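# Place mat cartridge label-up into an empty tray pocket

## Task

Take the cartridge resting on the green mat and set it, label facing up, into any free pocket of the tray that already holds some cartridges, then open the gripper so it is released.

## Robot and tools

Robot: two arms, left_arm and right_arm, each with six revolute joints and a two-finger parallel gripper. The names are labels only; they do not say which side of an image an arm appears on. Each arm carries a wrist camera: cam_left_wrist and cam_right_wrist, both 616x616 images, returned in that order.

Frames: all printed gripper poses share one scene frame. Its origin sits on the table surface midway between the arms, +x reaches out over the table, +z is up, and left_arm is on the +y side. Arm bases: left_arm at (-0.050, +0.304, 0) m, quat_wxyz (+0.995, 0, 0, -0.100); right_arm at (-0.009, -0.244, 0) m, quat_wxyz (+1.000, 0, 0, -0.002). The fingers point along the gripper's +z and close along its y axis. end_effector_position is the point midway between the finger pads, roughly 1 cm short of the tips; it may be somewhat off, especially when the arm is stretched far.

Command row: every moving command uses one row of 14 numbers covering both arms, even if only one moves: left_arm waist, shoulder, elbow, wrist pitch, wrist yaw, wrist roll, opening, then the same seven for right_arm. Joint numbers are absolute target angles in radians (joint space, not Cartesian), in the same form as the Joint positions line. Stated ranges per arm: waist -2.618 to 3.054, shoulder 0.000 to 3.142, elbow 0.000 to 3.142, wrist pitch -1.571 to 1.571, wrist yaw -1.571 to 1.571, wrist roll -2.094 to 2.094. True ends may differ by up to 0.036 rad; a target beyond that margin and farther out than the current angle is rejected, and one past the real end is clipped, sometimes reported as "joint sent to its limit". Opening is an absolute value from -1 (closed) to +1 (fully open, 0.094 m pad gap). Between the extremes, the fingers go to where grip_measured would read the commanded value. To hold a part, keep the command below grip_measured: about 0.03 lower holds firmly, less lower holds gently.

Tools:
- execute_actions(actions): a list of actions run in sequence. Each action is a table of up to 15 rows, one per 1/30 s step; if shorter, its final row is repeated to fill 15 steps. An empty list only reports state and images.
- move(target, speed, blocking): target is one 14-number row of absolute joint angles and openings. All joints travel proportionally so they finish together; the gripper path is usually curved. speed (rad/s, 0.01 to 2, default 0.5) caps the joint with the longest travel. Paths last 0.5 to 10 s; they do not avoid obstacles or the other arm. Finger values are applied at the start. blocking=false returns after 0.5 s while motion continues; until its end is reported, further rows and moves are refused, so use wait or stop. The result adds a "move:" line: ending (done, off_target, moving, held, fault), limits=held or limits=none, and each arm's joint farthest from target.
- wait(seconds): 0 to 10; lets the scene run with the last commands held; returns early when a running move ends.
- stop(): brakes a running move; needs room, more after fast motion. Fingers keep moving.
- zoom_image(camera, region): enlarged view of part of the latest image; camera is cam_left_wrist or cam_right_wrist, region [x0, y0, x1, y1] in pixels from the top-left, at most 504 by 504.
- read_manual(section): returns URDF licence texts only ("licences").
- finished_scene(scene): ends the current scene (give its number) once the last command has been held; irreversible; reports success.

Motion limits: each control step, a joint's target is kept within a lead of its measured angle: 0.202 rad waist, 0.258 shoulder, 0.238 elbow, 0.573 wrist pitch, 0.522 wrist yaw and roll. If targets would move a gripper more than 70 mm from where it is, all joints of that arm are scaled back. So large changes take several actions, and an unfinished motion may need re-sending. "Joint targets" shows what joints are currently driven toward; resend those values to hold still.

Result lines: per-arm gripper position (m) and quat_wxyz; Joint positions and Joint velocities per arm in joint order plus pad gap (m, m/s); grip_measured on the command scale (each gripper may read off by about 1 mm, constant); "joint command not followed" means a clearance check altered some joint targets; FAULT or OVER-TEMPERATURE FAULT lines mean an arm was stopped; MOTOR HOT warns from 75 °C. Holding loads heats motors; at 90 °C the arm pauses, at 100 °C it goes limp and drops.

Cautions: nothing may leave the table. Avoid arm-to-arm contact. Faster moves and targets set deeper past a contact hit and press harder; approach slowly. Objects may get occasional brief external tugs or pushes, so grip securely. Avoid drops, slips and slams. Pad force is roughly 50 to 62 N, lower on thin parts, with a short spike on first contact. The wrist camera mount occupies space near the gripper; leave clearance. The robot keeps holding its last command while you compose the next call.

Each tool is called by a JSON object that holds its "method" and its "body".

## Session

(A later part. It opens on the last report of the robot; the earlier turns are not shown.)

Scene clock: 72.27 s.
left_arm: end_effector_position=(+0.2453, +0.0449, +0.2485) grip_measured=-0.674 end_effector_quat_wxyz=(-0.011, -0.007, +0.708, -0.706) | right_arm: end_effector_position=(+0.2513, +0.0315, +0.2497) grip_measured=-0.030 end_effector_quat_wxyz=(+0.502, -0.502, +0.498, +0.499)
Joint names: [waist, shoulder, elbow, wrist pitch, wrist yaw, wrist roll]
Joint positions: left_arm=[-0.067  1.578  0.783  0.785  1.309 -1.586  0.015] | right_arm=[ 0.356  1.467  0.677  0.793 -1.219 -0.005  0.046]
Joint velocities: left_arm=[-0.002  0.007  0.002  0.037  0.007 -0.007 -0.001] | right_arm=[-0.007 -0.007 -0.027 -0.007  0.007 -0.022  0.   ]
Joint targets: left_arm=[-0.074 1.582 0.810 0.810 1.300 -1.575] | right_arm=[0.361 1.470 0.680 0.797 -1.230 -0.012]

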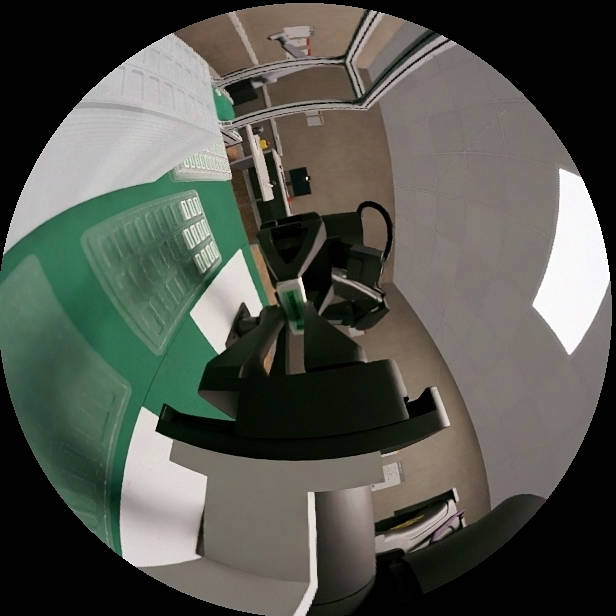

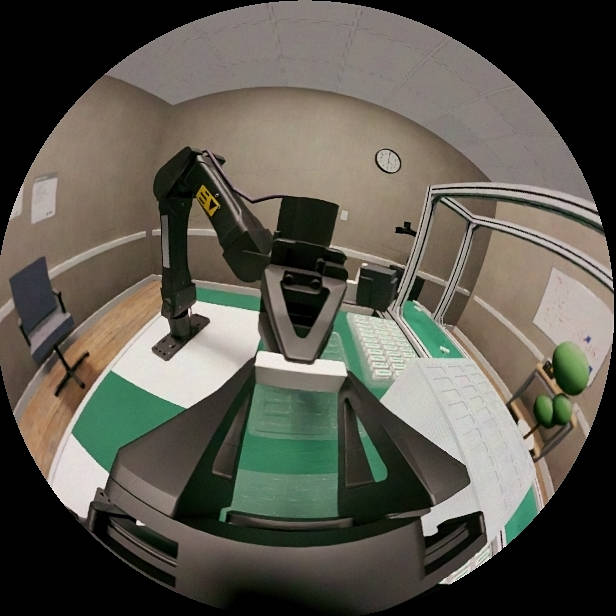

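{"method": "execute_actions", "body": {"actions": [[[-0.074,1.582,0.81,0.81,1.30,-1.575,-0.705,0.361,1.47,0.68,0.797,-1.23,-0.012,0.5]]]}}

{"method": "move", "body": {"target": [-0.074,1.582,0.81,0.81,1.30,-1.575,-0.705,-0.35,1.47,0.68,0.797,-1.55,-0.012,0.5], "speed": 0.7}}

Scene clock: 74.53 s.
left_arm: end_effector_position=(+0.2453, +0.0449, +0.2485) grip_measured=-0.674 end_effector_quat_wxyz=(-0.011, -0.007, +0.708, -0.706) | right_arm: end_effector_position=(+0.2513, +0.0315, +0.2497) grip_measured=+0.498 end_effector_quat_wxyz=(+0.502, -0.502, +0.498, +0.499)
Joint names: [waist, shoulder, elbow, wrist pitch, wrist yaw, wrist roll]
Joint positions: left_arm=[-0.067  1.578  0.783  0.785  1.308 -1.586  0.015] | right_arm=[ 0.356  1.467  0.677  0.793 -1.219 -0.005  0.07 ]
Joint velocities: left_arm=[ 0.002  0.007 -0.002 -0.051  0.066  0.066  0.   ] | right_arm=[-0.002  0.002 -0.002  0.022 -0.007 -0.022 -0.001]
Joint targets: left_arm=[-0.074 1.582 0.810 0.810 1.300 -1.575] | right_arm=[0.361 1.470 0.680 0.797 -1.230 -0.012]

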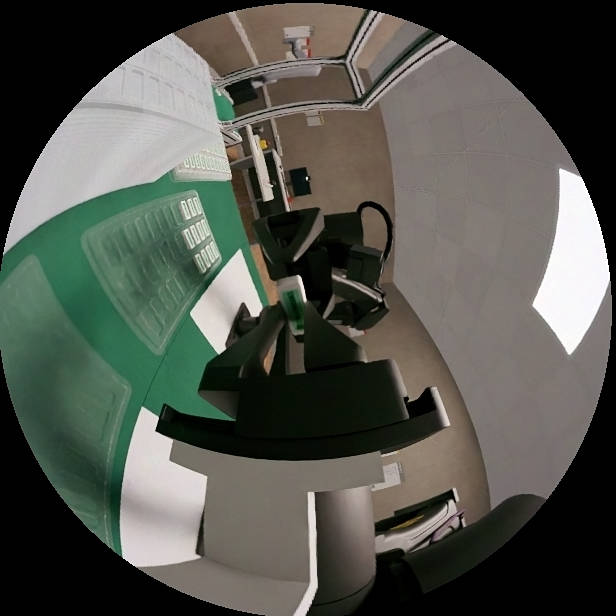

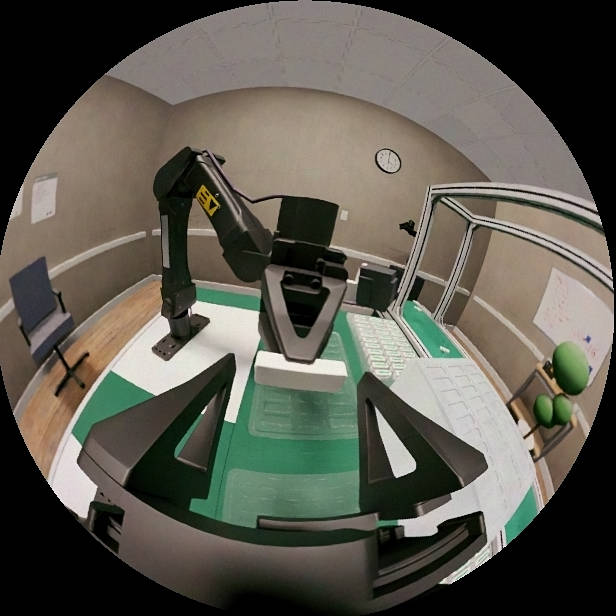

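Scene clock: 76.30 s.
left_arm: end_effector_position=(+0.2453, +0.0450, +0.2476) grip_measured=-0.674 end_effector_quat_wxyz=(-0.014, -0.010, +0.709, -0.705) | right_arm: end_effector_position=(+0.3190, -0.1729, +0.2495) grip_measured=+0.498 end_effector_quat_wxyz=(+0.588, -0.398, +0.584, +0.393)
Joint names: [waist, shoulder, elbow, wrist pitch, wrist yaw, wrist roll]
Joint positions: left_arm=[-0.067  1.578  0.783  0.777  1.308 -1.588  0.015] | right_arm=[-0.347  1.467  0.677  0.793 -1.538 -0.005  0.07 ]
Joint velocities: left_arm=[ 0.002 -0.002  0.002  0.051  0.007 -0.037 -0.001] | right_arm=[-0.007 -0.017 -0.002  0.066 -0.022 -0.007 -0.   ]
Joint targets: left_arm=[-0.074 1.582 0.810 0.810 1.300 -1.575] | right_arm=[-0.350 1.470 0.680 0.797 -1.550 -0.012]
move: off_target (left_arm); limits=none; left_arm: farthest joint: the wrist pitch, 0.033 radians from its target (0.025 radians at the start); right_arm: farthest joint: the wrist yaw, 0.012 radians from its target (0.331 radians at the start)

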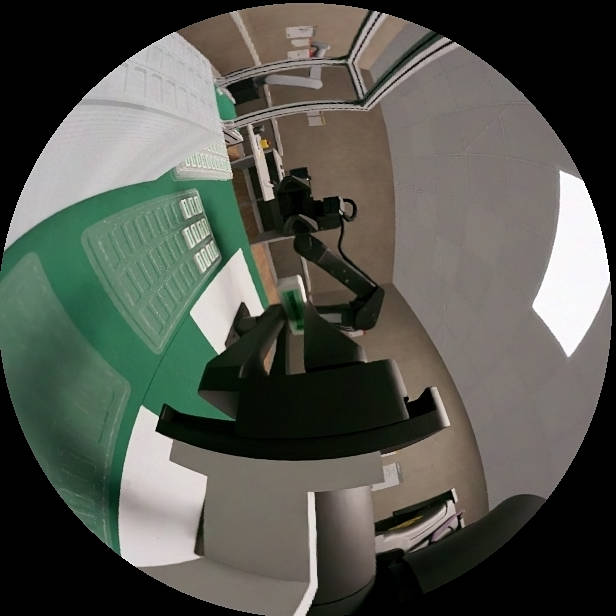

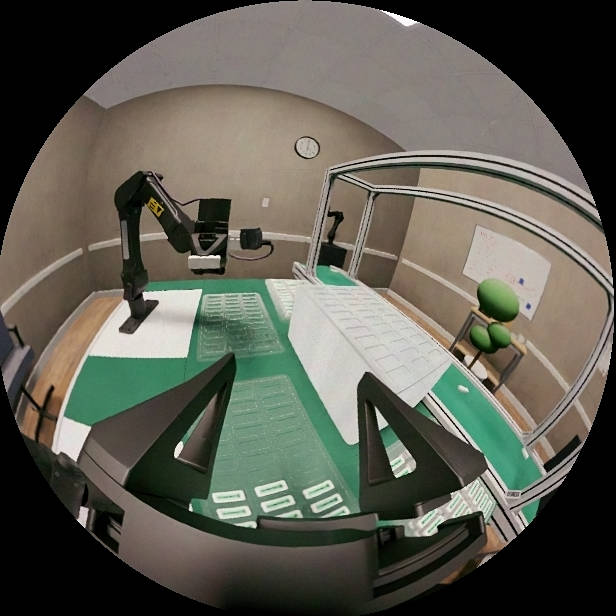

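{"method": "move", "body": {"target": [-0.695,1.6,1.32,-1.27,0,-0.893,-0.705,-0.45,1.88,0.45,1.44,-1.55,-0.012,0.5], "speed": 1.2}}

{"method": "move", "body": {"target": [-0.70,2.334,2.16,-1.368,-0.01,-0.893,-0.705,-0.45,1.88,0.45,1.44,-1.55,-0.012,0.5], "speed": 0.8}}

Scene clock: 88.30 s.
left_arm: end_effector_position=(+0.1220, +0.0881, +0.1154) grip_measured=-0.674 end_effector_quat_wxyz=(-0.010, -0.005, +1.000, -0.002) | right_arm: end_effector_position=(+0.3142, -0.1994, +0.1427) grip_measured=+0.498 end_effector_quat_wxyz=(+0.611, -0.379, +0.596, +0.356)
Joint names: [waist, shoulder, elbow, wrist pitch, wrist yaw, wrist roll]
Joint positions: left_arm=[-0.689  1.596  1.281 -1.266  0.018 -0.901  0.015] | right_arm=[-0.442  1.863  0.463  1.434 -1.539 -0.005  0.07 ]
Joint velocities: left_arm=[-0.012  0.002  0.007 -0.051 -0.007  0.007  0.001] | right_arm=[ 0.002  0.012  0.007  0.022 -0.081 -0.022  0.   ]
Joint targets: left_arm=[-0.695 1.600 1.320 -1.270 0.000 -0.893] | right_arm=[-0.450 1.880 0.450 1.440 -1.550 -0.012]
move: off_target (left_arm); limits=none; left_arm: farthest joint: the elbow, 0.039 radians from its target (0.537 radians at the start); right_arm: farthest joint: the shoulder, 0.017 radians from its target (0.413 radians at the start)

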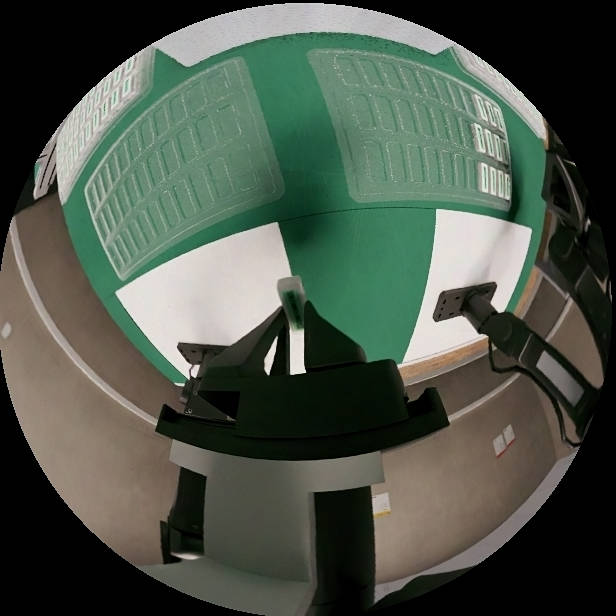

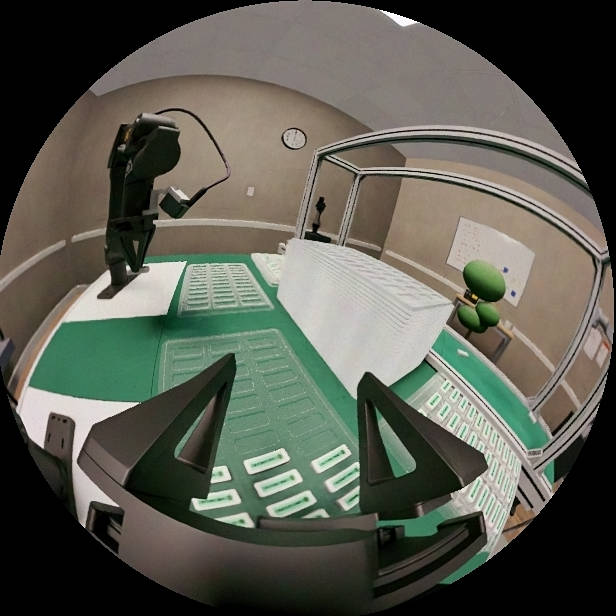

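Scene clock: 90.10 s.
left_arm: end_effector_position=(+0.2324, -0.0483, +0.0593) grip_measured=-0.674 end_effector_quat_wxyz=(-0.011, -0.003, +1.000, +0.008) | right_arm: end_effector_position=(+0.3142, -0.1994, +0.1428) grip_measured=+0.498 end_effector_quat_wxyz=(+0.611, -0.379, +0.596, +0.356)
Joint names: [waist, shoulder, elbow, wrist pitch, wrist yaw, wrist roll]
Joint positions: left_arm=[-0.693  2.351  2.116 -1.363  0.007 -0.901  0.015] | right_arm=[-0.442  1.863  0.463  1.435 -1.539 -0.005  0.07 ]
Joint velocities: left_arm=[ 0.017 -0.002 -0.017  0.007 -0.095  0.037 -0.001] | right_arm=[-0.012 -0.007 -0.012 -0.037 -0.11  -0.022  0.001]
Joint targets: left_arm=[-0.700 2.334 2.160 -1.368 -0.010 -0.893] | right_arm=[-0.450 1.880 0.450 1.440 -1.550 -0.012]
move: off_target (left_arm); limits=none; left_arm: farthest joint: the elbow, 0.044 radians from its target (0.879 radians at the start); right_arm: farthest joint: the shoulder, 0.017 radians from its target (0.017 radians at the start)

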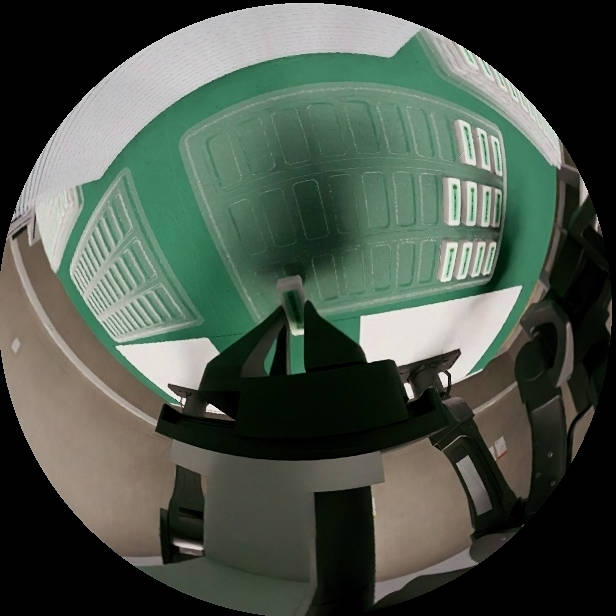

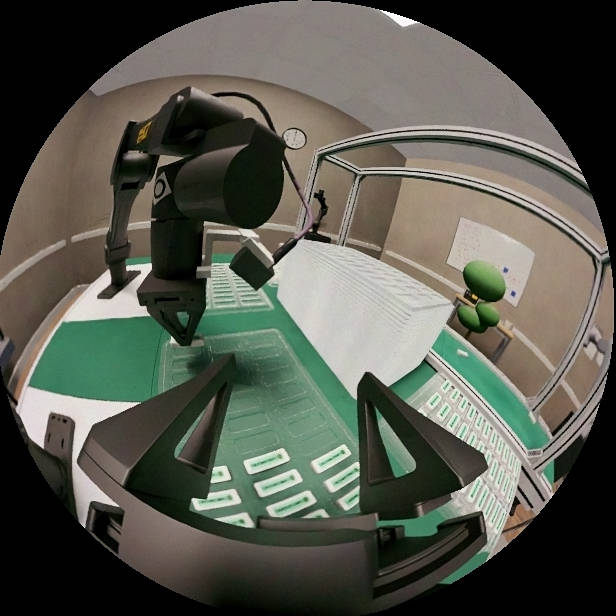

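{"method": "move", "body": {"target": [-0.70,2.334,2.03,-1.225,-0.02,-0.893,-0.705,-0.40,1.88,0.45,1.44,-1.57,-0.012,1], "speed": 0.3}}

{"method": "zoom_image", "body": {"camera": "cam_left_wrist", "region": [200,170,380,350]}}

{"method": "zoom_image", "body": {"camera": "cam_right_wrist", "region": [140,300,300,460]}}

Scene clock: 95.60 s.
left_arm: end_effector_position=(+0.2400, -0.0551, +0.0393) grip_measured=-0.674 end_effector_quat_wxyz=(+0.006, -0.003, +1.000, -0.006) | right_arm: end_effector_position=(+0.3092, -0.1867, +0.1426) grip_measured=+1.000 end_effector_quat_wxyz=(+0.601, -0.396, +0.586, +0.373)
Joint names: [waist, shoulder, elbow, wrist pitch, wrist yaw, wrist roll]
Joint positions: left_arm=[-0.693  2.351  2.037 -1.241 -0.002 -0.901  0.015] | right_arm=[-0.407  1.863  0.463  1.435 -1.559 -0.005  0.094]
Joint velocities: left_arm=[-0.012 -0.017 -0.002  0.007  0.007  0.037 -0.001] | right_arm=[-0.012 -0.017 -0.012  0.007 -0.022 -0.051  0.   ]
Joint targets: left_arm=[-0.700 2.334 2.030 -1.225 -0.020 -0.893] | right_arm=[-0.400 1.880 0.450 1.440 -1.570 -0.012]
move: done; limits=none; left_arm: farthest joint: the wrist yaw, 0.018 radians from its target (0.027 radians at the start); right_arm: farthest joint: the shoulder, 0.017 radians from its target (0.017 radians at the start)

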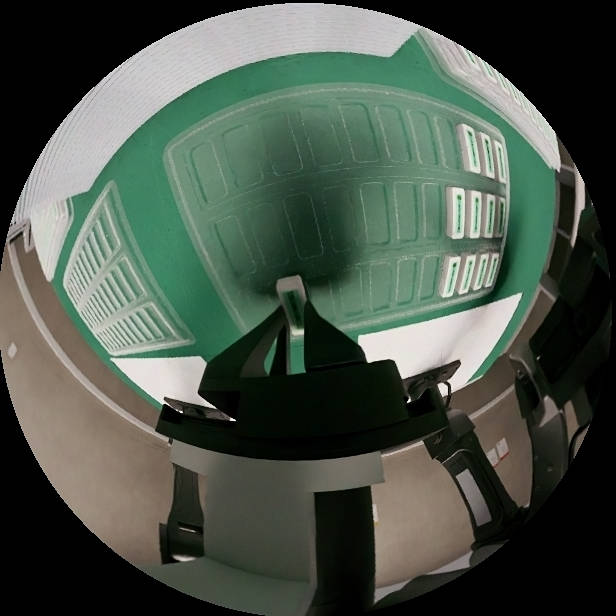

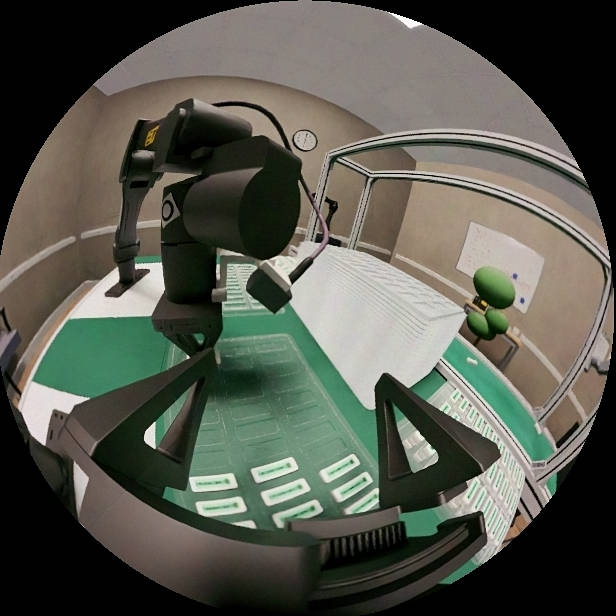

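Region (200, 170, 380, 350) of cam_left_wrist's 616x616 image, scaled by 2.800, with more detail than that image has.

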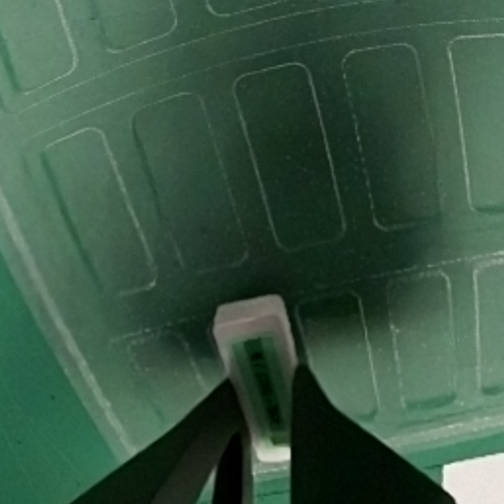

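Region (140, 300, 300, 460) of cam_right_wrist's 616x616 image, scaled by 3.150, with more detail than that image has.

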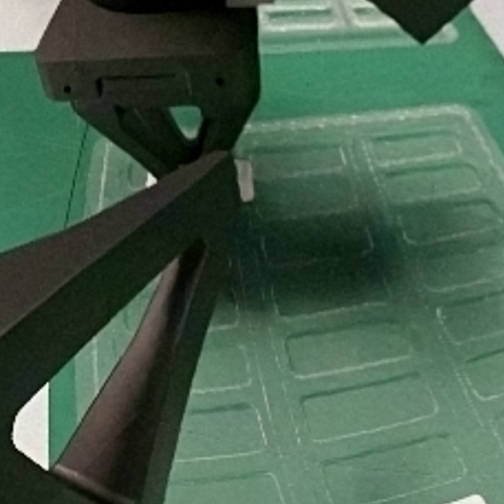

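{"method": "move", "body": {"target": [-0.722,2.275,2.0,-1.225,-0.02,-0.93,-0.705,-0.40,1.88,0.45,1.44,-1.57,-0.012,-1], "speed": 0.2}}

Scene clock: 101.20 s.
left_arm: end_effector_position=(+0.2282, -0.0583, +0.0481) grip_measured=-0.674 end_effector_quat_wxyz=(+0.009, -0.001, +1.000, -0.009) | right_arm: end_effector_position=(+0.3092, -0.1867, +0.1426) grip_measured=-0.985 end_effector_quat_wxyz=(+0.601, -0.396, +0.586, +0.373)
Joint names: [waist, shoulder, elbow, wrist pitch, wrist yaw, wrist roll]
Joint positions: left_arm=[-0.718  2.313  2.007 -1.239 -0.003 -0.922  0.015] | right_arm=[-0.407  1.863  0.463  1.435 -1.559 -0.005  0.001]
Joint velocities: left_arm=[-0.002  0.007  0.007 -0.066  0.022  0.022  0.   ] | right_arm=[ 0.007  0.007  0.002  0.037 -0.081 -0.022  0.   ]
Joint targets: left_arm=[-0.722 2.275 2.000 -1.225 -0.020 -0.930] | right_arm=[-0.400 1.880 0.450 1.440 -1.570 -0.012]
move: off_target (left_arm); limits=none; left_arm: farthest joint: the shoulder, 0.038 radians from its target (0.076 radians at the start); right_arm: farthest joint: the shoulder, 0.017 radians from its target (0.017 radians at the start)

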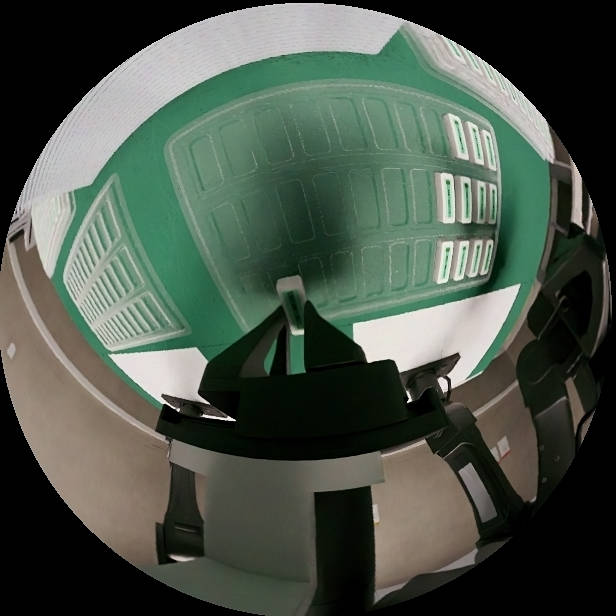

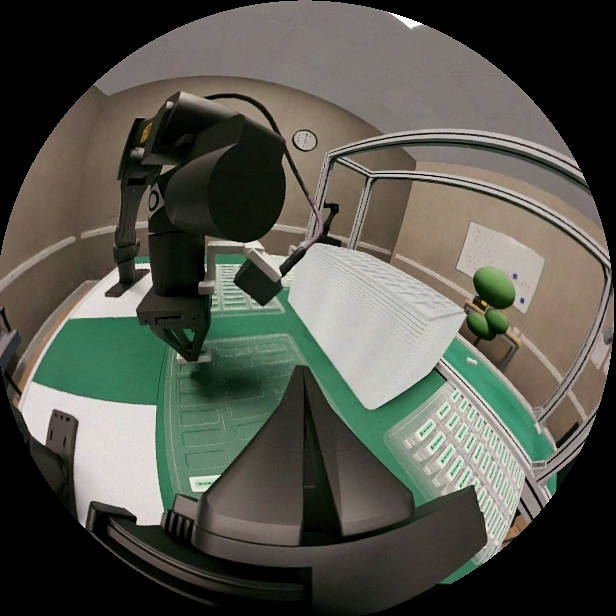

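{"method": "move", "body": {"target": [-0.722,2.275,1.928,-1.177,-0.02,-0.93,-0.705,-0.40,1.88,0.45,1.44,-1.57,-0.012,-1], "speed": 0.15}}

{"method": "zoom_image", "body": {"camera": "cam_left_wrist", "region": [220,210,360,350]}}

{"method": "zoom_image", "body": {"camera": "cam_right_wrist", "region": [150,330,250,430]}}

Scene clock: 105.10 s.
left_arm: end_effector_position=(+0.2233, -0.0518, +0.0301) grip_measured=-0.674 end_effector_quat_wxyz=(+0.001, -0.001, +1.000, +0.001) | right_arm: end_effector_position=(+0.3092, -0.1867, +0.1426) grip_measured=-0.985 end_effector_quat_wxyz=(+0.601, -0.396, +0.586, +0.373)
Joint names: [waist, shoulder, elbow, wrist pitch, wrist yaw, wrist roll]
Joint positions: left_arm=[-0.718  2.313  1.935 -1.193 -0.003 -0.922  0.015] | right_arm=[-0.407  1.863  0.463  1.435 -1.559 -0.005  0.001]
Joint velocities: left_arm=[-0.007 -0.007 -0.012  0.066 -0.037  0.037 -0.001] | right_arm=[ 0.012  0.017 -0.012  0.037  0.022  0.022  0.001]
Joint targets: left_arm=[-0.722 2.275 1.928 -1.177 -0.020 -0.930] | right_arm=[-0.400 1.880 0.450 1.440 -1.570 -0.012]
move: off_target (left_arm); limits=none; left_arm: farthest joint: the shoulder, 0.038 radians from its target (0.038 radians at the start); right_arm: farthest joint: the shoulder, 0.017 radians from its target (0.017 radians at the start)

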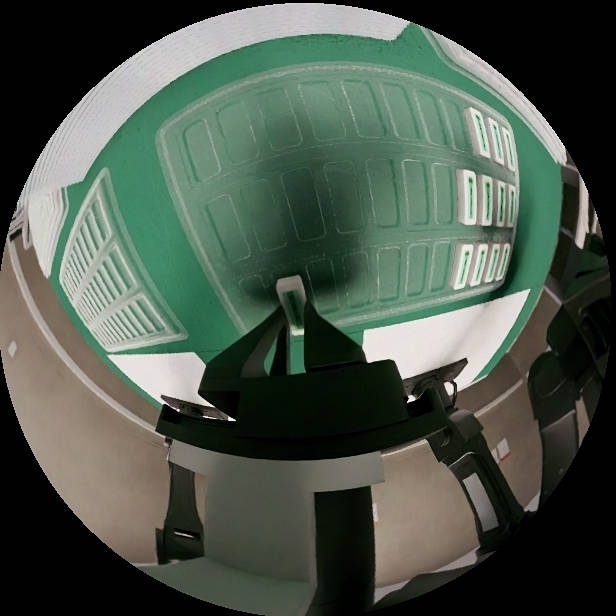

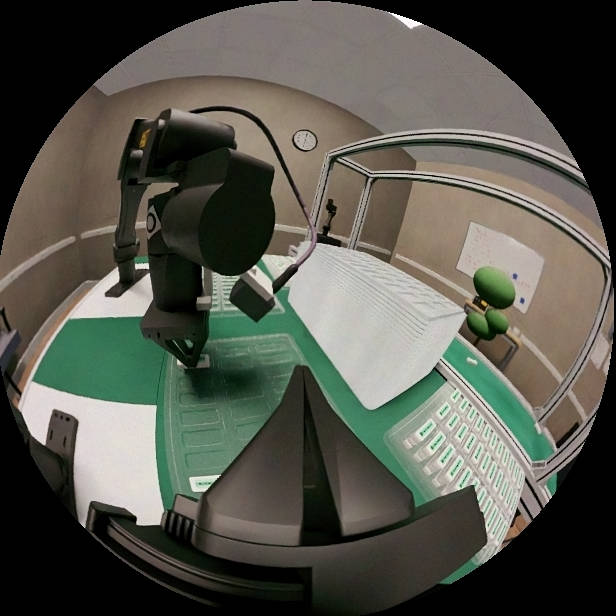

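Region (220, 210, 360, 350) of cam_left_wrist's 616x616 image, scaled by 3.600, with more detail than that image has.

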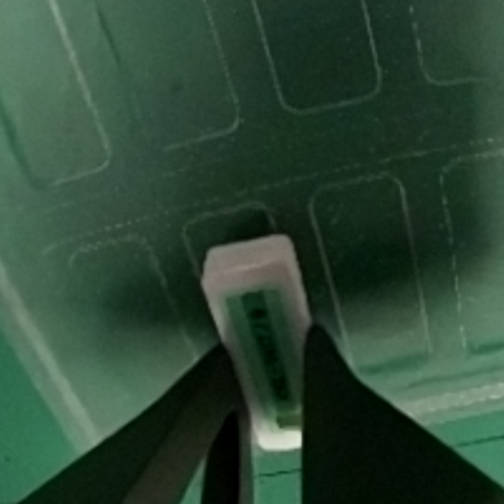

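Region (150, 330, 250, 430) of cam_right_wrist's 616x616 image, scaled by 5.040, with more detail than that image has.

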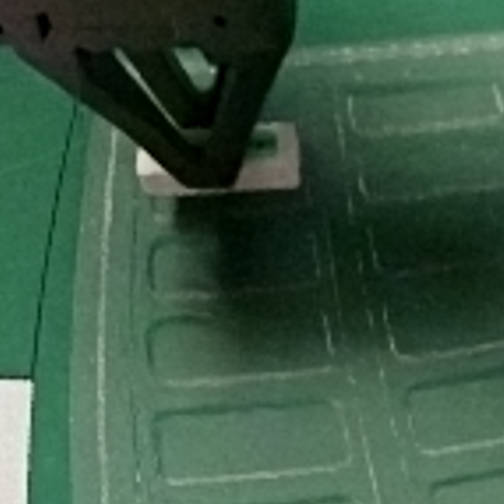

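{"method": "move", "body": {"target": [-0.722,2.275,1.908,-1.165,-0.029,-0.95,-0.705,-0.40,1.88,0.45,1.44,-1.57,-0.012,-1], "speed": 0.1}}

{"method": "zoom_image", "body": {"camera": "cam_left_wrist", "region": [220,210,360,350]}}

{"method": "zoom_image", "body": {"camera": "cam_right_wrist", "region": [150,330,250,430]}}

Scene clock: 112.83 s.
left_arm: end_effector_position=(+0.2229, -0.0491, +0.0252) grip_measured=-0.674 end_effector_quat_wxyz=(+0.002, -0.011, +1.000, +0.006) | right_arm: end_effector_position=(+0.3092, -0.1867, +0.1426) grip_measured=-0.985 end_effector_quat_wxyz=(+0.601, -0.396, +0.586, +0.373)
Joint names: [waist, shoulder, elbow, wrist pitch, wrist yaw, wrist roll]
Joint positions: left_arm=[-0.718  2.313  1.916 -1.18  -0.01  -0.942  0.015] | right_arm=[-0.407  1.863  0.463  1.435 -1.559 -0.005  0.001]
Joint velocities: left_arm=[ 0.002  0.012 -0.002 -0.022  0.022  0.007  0.   ] | right_arm=[-0.027  0.027  0.012  0.081 -0.037  0.007  0.001]
Joint targets: left_arm=[-0.722 2.275 1.908 -1.165 -0.029 -0.950] | right_arm=[-0.400 1.880 0.450 1.440 -1.570 -0.012]
move: off_target (left_arm); limits=none; left_arm: farthest joint: the shoulder, 0.038 radians from its target (0.038 radians at the start); right_arm: farthest joint: the shoulder, 0.017 radians from its target (0.017 radians at the start)

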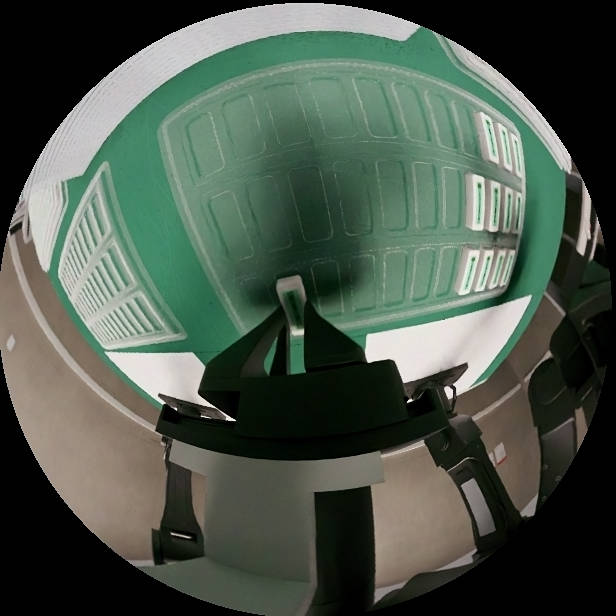

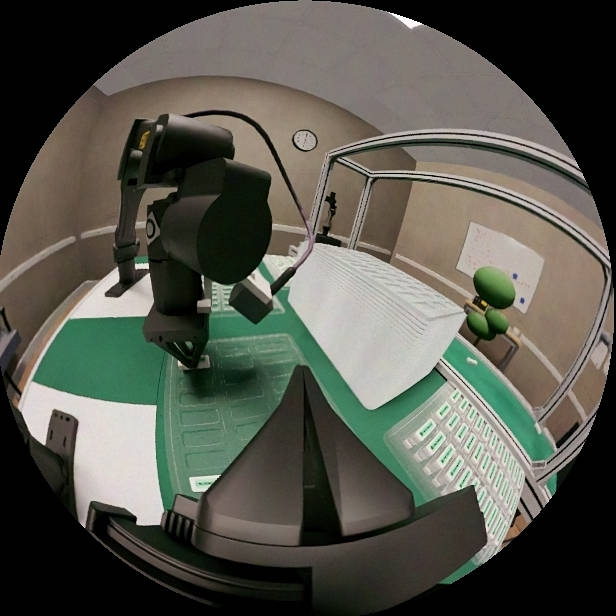

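Region (220, 210, 360, 350) of cam_left_wrist's 616x616 image, scaled by 3.600, with more detail than that image has.

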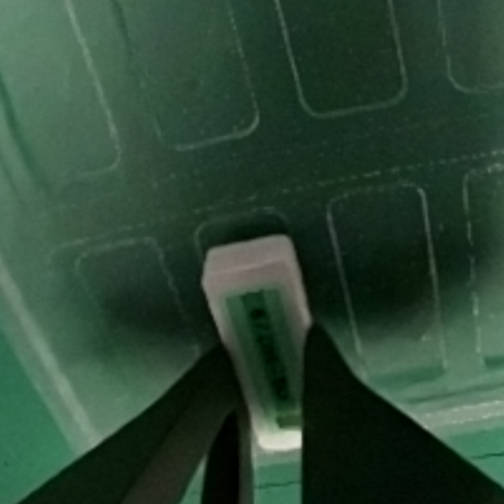

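Region (150, 330, 250, 430) of cam_right_wrist's 616x616 image, scaled by 5.040, with more detail than that image has.

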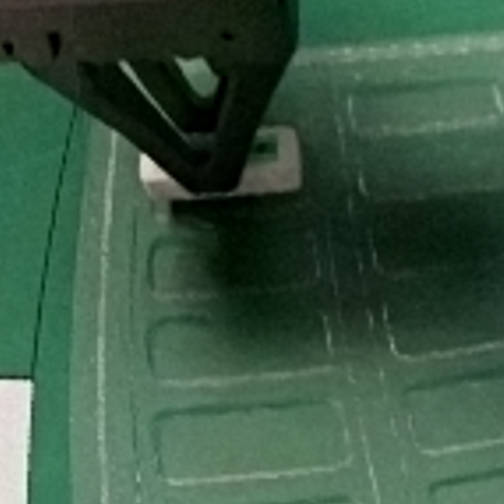

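{"method": "move", "body": {"target": [-0.722,2.275,1.893,-1.149,-0.035,-0.955,-0.705,-0.40,1.88,0.45,1.44,-1.57,-0.012,-1], "speed": 0.1}}

{"method": "zoom_image", "body": {"camera": "cam_left_wrist", "region": [220,210,360,350]}}

{"method": "zoom_image", "body": {"camera": "cam_right_wrist", "region": [150,330,250,430]}}

Scene clock: 117.40 s.
left_arm: end_effector_position=(+0.2233, -0.0479, +0.0214) grip_measured=-0.674 end_effector_quat_wxyz=(+0.004, -0.014, +1.000, +0.008) | right_arm: end_effector_position=(+0.3092, -0.1867, +0.1426) grip_measured=-0.985 end_effector_quat_wxyz=(+0.601, -0.396, +0.586, +0.373)
Joint names: [waist, shoulder, elbow, wrist pitch, wrist yaw, wrist roll]
Joint positions: left_arm=[-0.718  2.313  1.9   -1.165 -0.016 -0.947  0.015] | right_arm=[-0.407  1.863  0.463  1.435 -1.559 -0.005  0.001]
Joint velocities: left_arm=[-0.007  0.007 -0.017  0.051 -0.051  0.022  0.001] | right_arm=[-0.012  0.012 -0.017  0.007  0.007 -0.037  0.   ]
Joint targets: left_arm=[-0.722 2.275 1.893 -1.149 -0.035 -0.955] | right_arm=[-0.400 1.880 0.450 1.440 -1.570 -0.012]
move: off_target (left_arm); limits=none; left_arm: farthest joint: the shoulder, 0.038 radians from its target (0.038 radians at the start); right_arm: farthest joint: the shoulder, 0.017 radians from its target (0.017 radians at the start)

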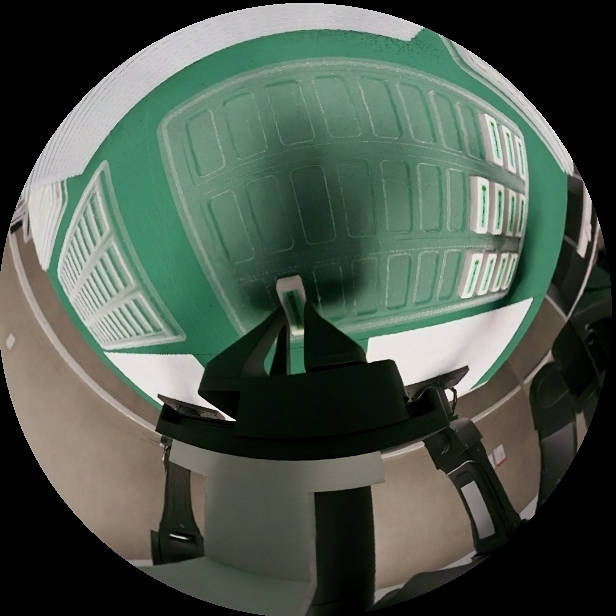

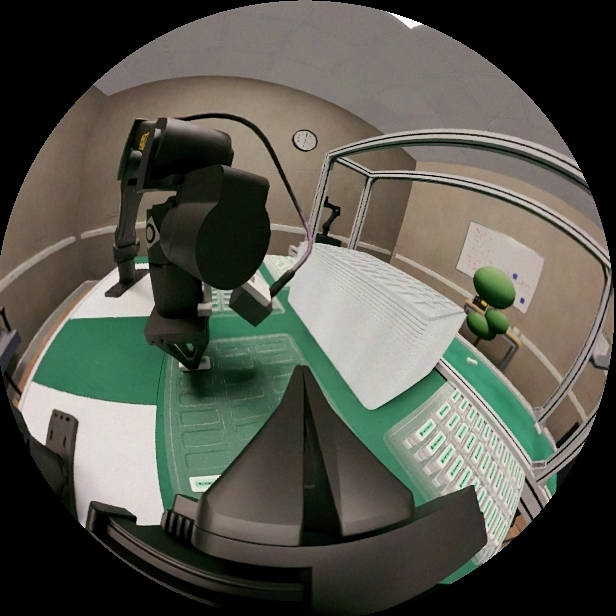

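Region (220, 210, 360, 350) of cam_left_wrist's 616x616 image, scaled by 3.600, with more detail than that image has.

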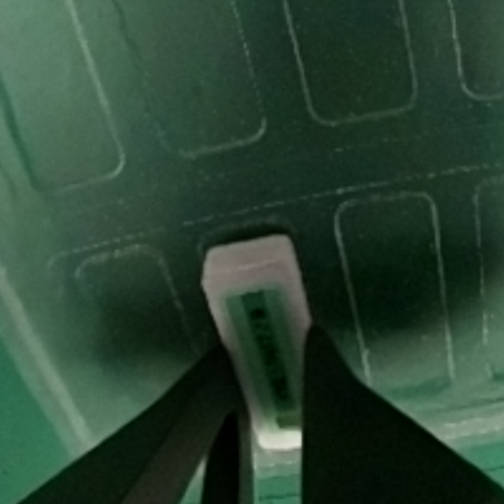

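Region (150, 330, 250, 430) of cam_right_wrist's 616x616 image, scaled by 5.040, with more detail than that image has.

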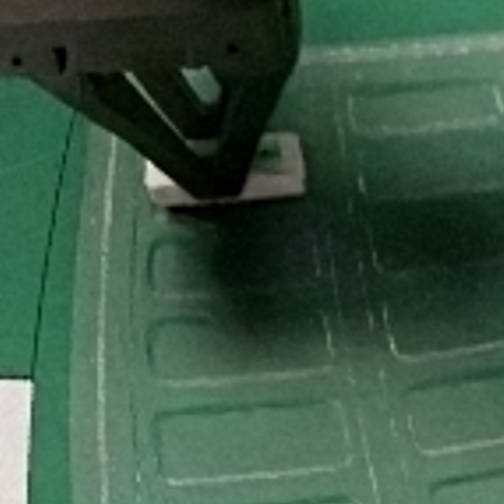

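{"method": "move", "body": {"target": [-0.722,2.275,1.871,-1.125,-0.035,-0.955,-0.705,-0.40,1.88,0.45,1.44,-1.57,-0.012,-1], "speed": 0.05}}

{"method": "zoom_image", "body": {"camera": "cam_left_wrist", "region": [220,210,360,350]}}

{"method": "zoom_image", "body": {"camera": "cam_right_wrist", "region": [150,330,250,430]}}

Scene clock: 120.83 s.
left_arm: end_effector_position=(+0.2233, -0.0478, +0.0163) grip_measured=-0.674 end_effector_quat_wxyz=(+0.006, -0.014, +1.000, +0.006) | right_arm: end_effector_position=(+0.3092, -0.1867, +0.1426) grip_measured=-0.985 end_effector_quat_wxyz=(+0.601, -0.396, +0.586, +0.373)
Joint names: [waist, shoulder, elbow, wrist pitch, wrist yaw, wrist roll]
Joint positions: left_arm=[-0.718  2.313  1.88  -1.141 -0.017 -0.947  0.015] | right_arm=[-0.407  1.863  0.463  1.435 -1.559 -0.005  0.001]
Joint velocities: left_arm=[-0.012  0.012  0.007 -0.022 -0.037 -0.022 -0.001] | right_arm=[ 0.002 -0.007  0.002 -0.007 -0.022  0.022 -0.001]
Joint targets: left_arm=[-0.722 2.275 1.871 -1.125 -0.035 -0.955] | right_arm=[-0.400 1.880 0.450 1.440 -1.570 -0.012]
move: off_target (left_arm); limits=none; left_arm: farthest joint: the shoulder, 0.038 radians from its target (0.038 radians at the start); right_arm: farthest joint: the shoulder, 0.017 radians from its target (0.017 radians at the start)

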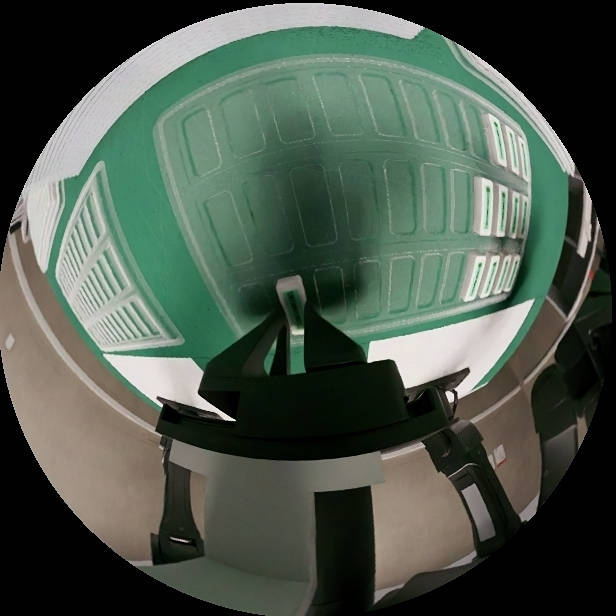

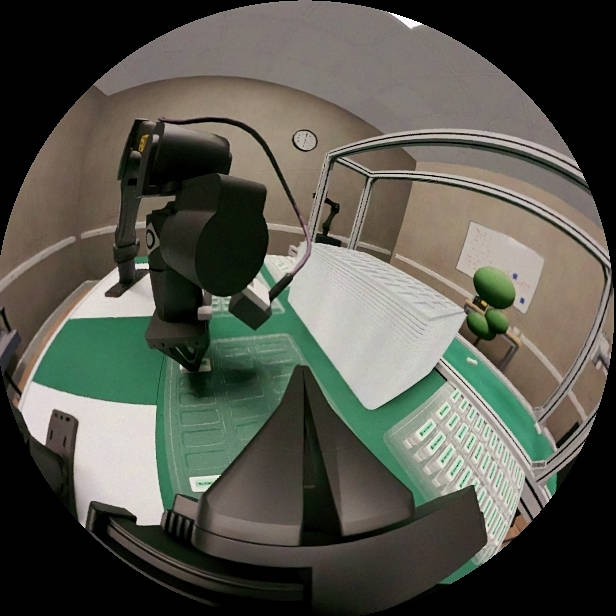

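Region (220, 210, 360, 350) of cam_left_wrist's 616x616 image, scaled by 3.600, with more detail than that image has.

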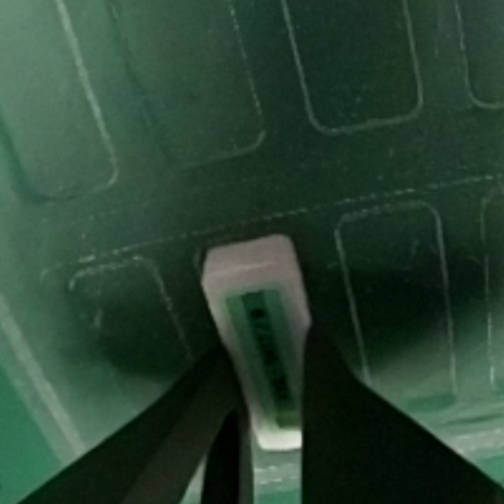

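Region (150, 330, 250, 430) of cam_right_wrist's 616x616 image, scaled by 5.040, with more detail than that image has.

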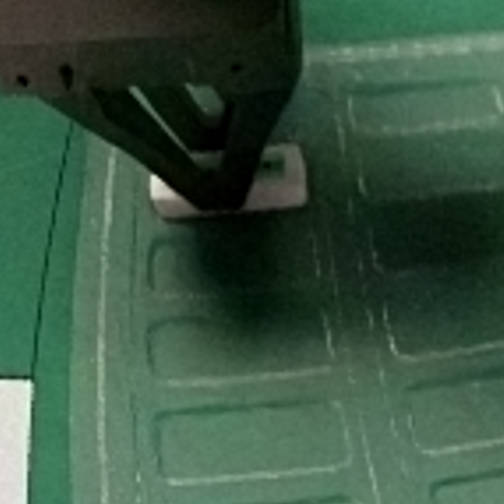

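{"method": "move", "body": {"target": [-0.722,2.275,1.860,-1.118,-0.035,-0.955,-0.705,-0.40,1.88,0.45,1.44,-1.57,-0.012,-1], "speed": 0.05}}

{"method": "zoom_image", "body": {"camera": "cam_left_wrist", "region": [220,210,360,350]}}

{"method": "zoom_image", "body": {"camera": "cam_right_wrist", "region": [150,330,250,430]}}

Scene clock: 125.43 s.
left_arm: end_effector_position=(+0.2233, -0.0477, +0.0151) grip_measured=-0.674 end_effector_quat_wxyz=(+0.006, -0.014, +1.000, +0.006) | right_arm: end_effector_position=(+0.3092, -0.1867, +0.1426) grip_measured=-0.985 end_effector_quat_wxyz=(+0.601, -0.396, +0.586, +0.373)
Joint names: [waist, shoulder, elbow, wrist pitch, wrist yaw, wrist roll]
Joint positions: left_arm=[-0.718  2.312  1.873 -1.134 -0.017 -0.947  0.015] | right_arm=[-0.407  1.863  0.463  1.435 -1.559 -0.005  0.001]
Joint velocities: left_arm=[ 0.007 -0.002 -0.007  0.022 -0.051  0.051  0.   ] | right_arm=[-0.002  0.027 -0.007  0.051 -0.037  0.037 -0.001]
Joint targets: left_arm=[-0.722 2.275 1.860 -1.118 -0.035 -0.955] | right_arm=[-0.400 1.880 0.450 1.440 -1.570 -0.012]
move: off_target (left_arm); limits=none; left_arm: farthest joint: the shoulder, 0.037 radians from its target (0.038 radians at the start); right_arm: farthest joint: the shoulder, 0.017 radians from its target (0.017 radians at the start)

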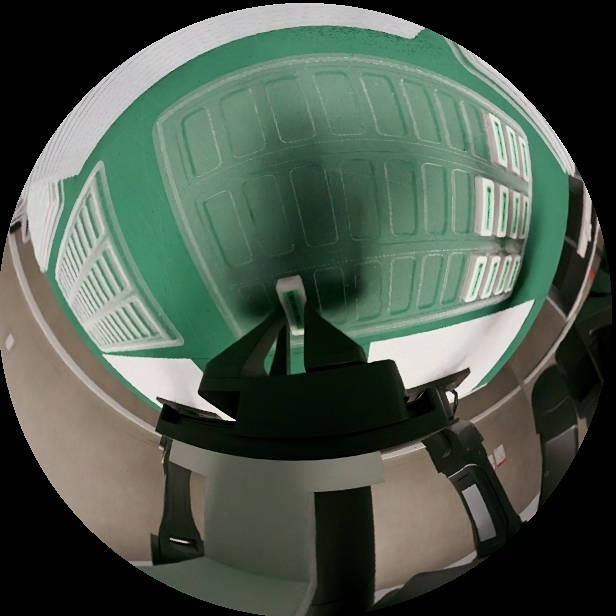

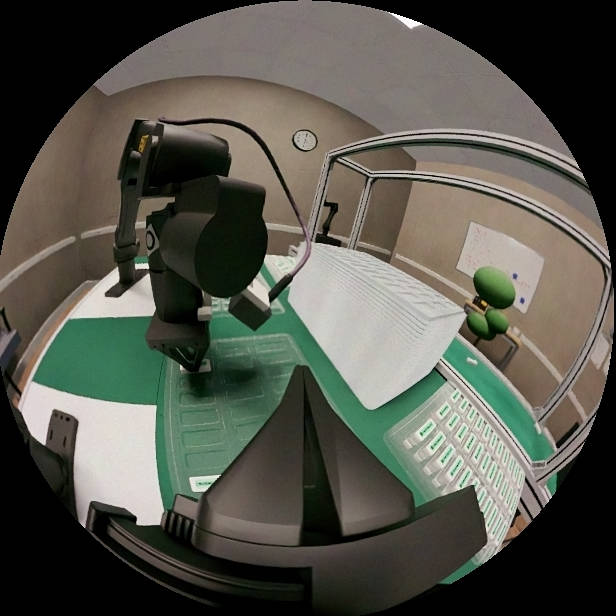

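Region (220, 210, 360, 350) of cam_left_wrist's 616x616 image, scaled by 3.600, with more detail than that image has.

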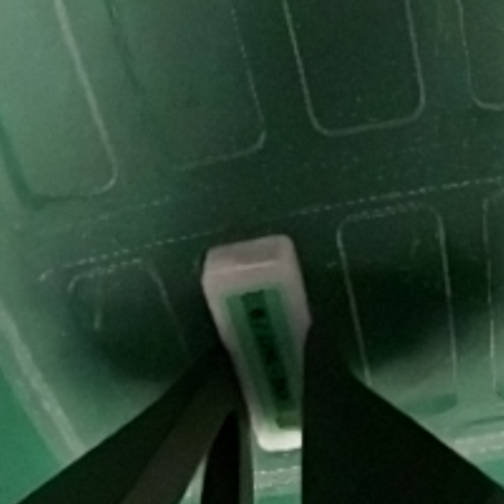

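Region (150, 330, 250, 430) of cam_right_wrist's 616x616 image, scaled by 5.040, with more detail than that image has.

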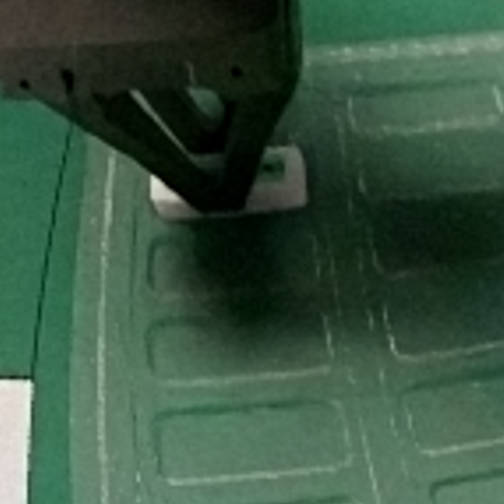

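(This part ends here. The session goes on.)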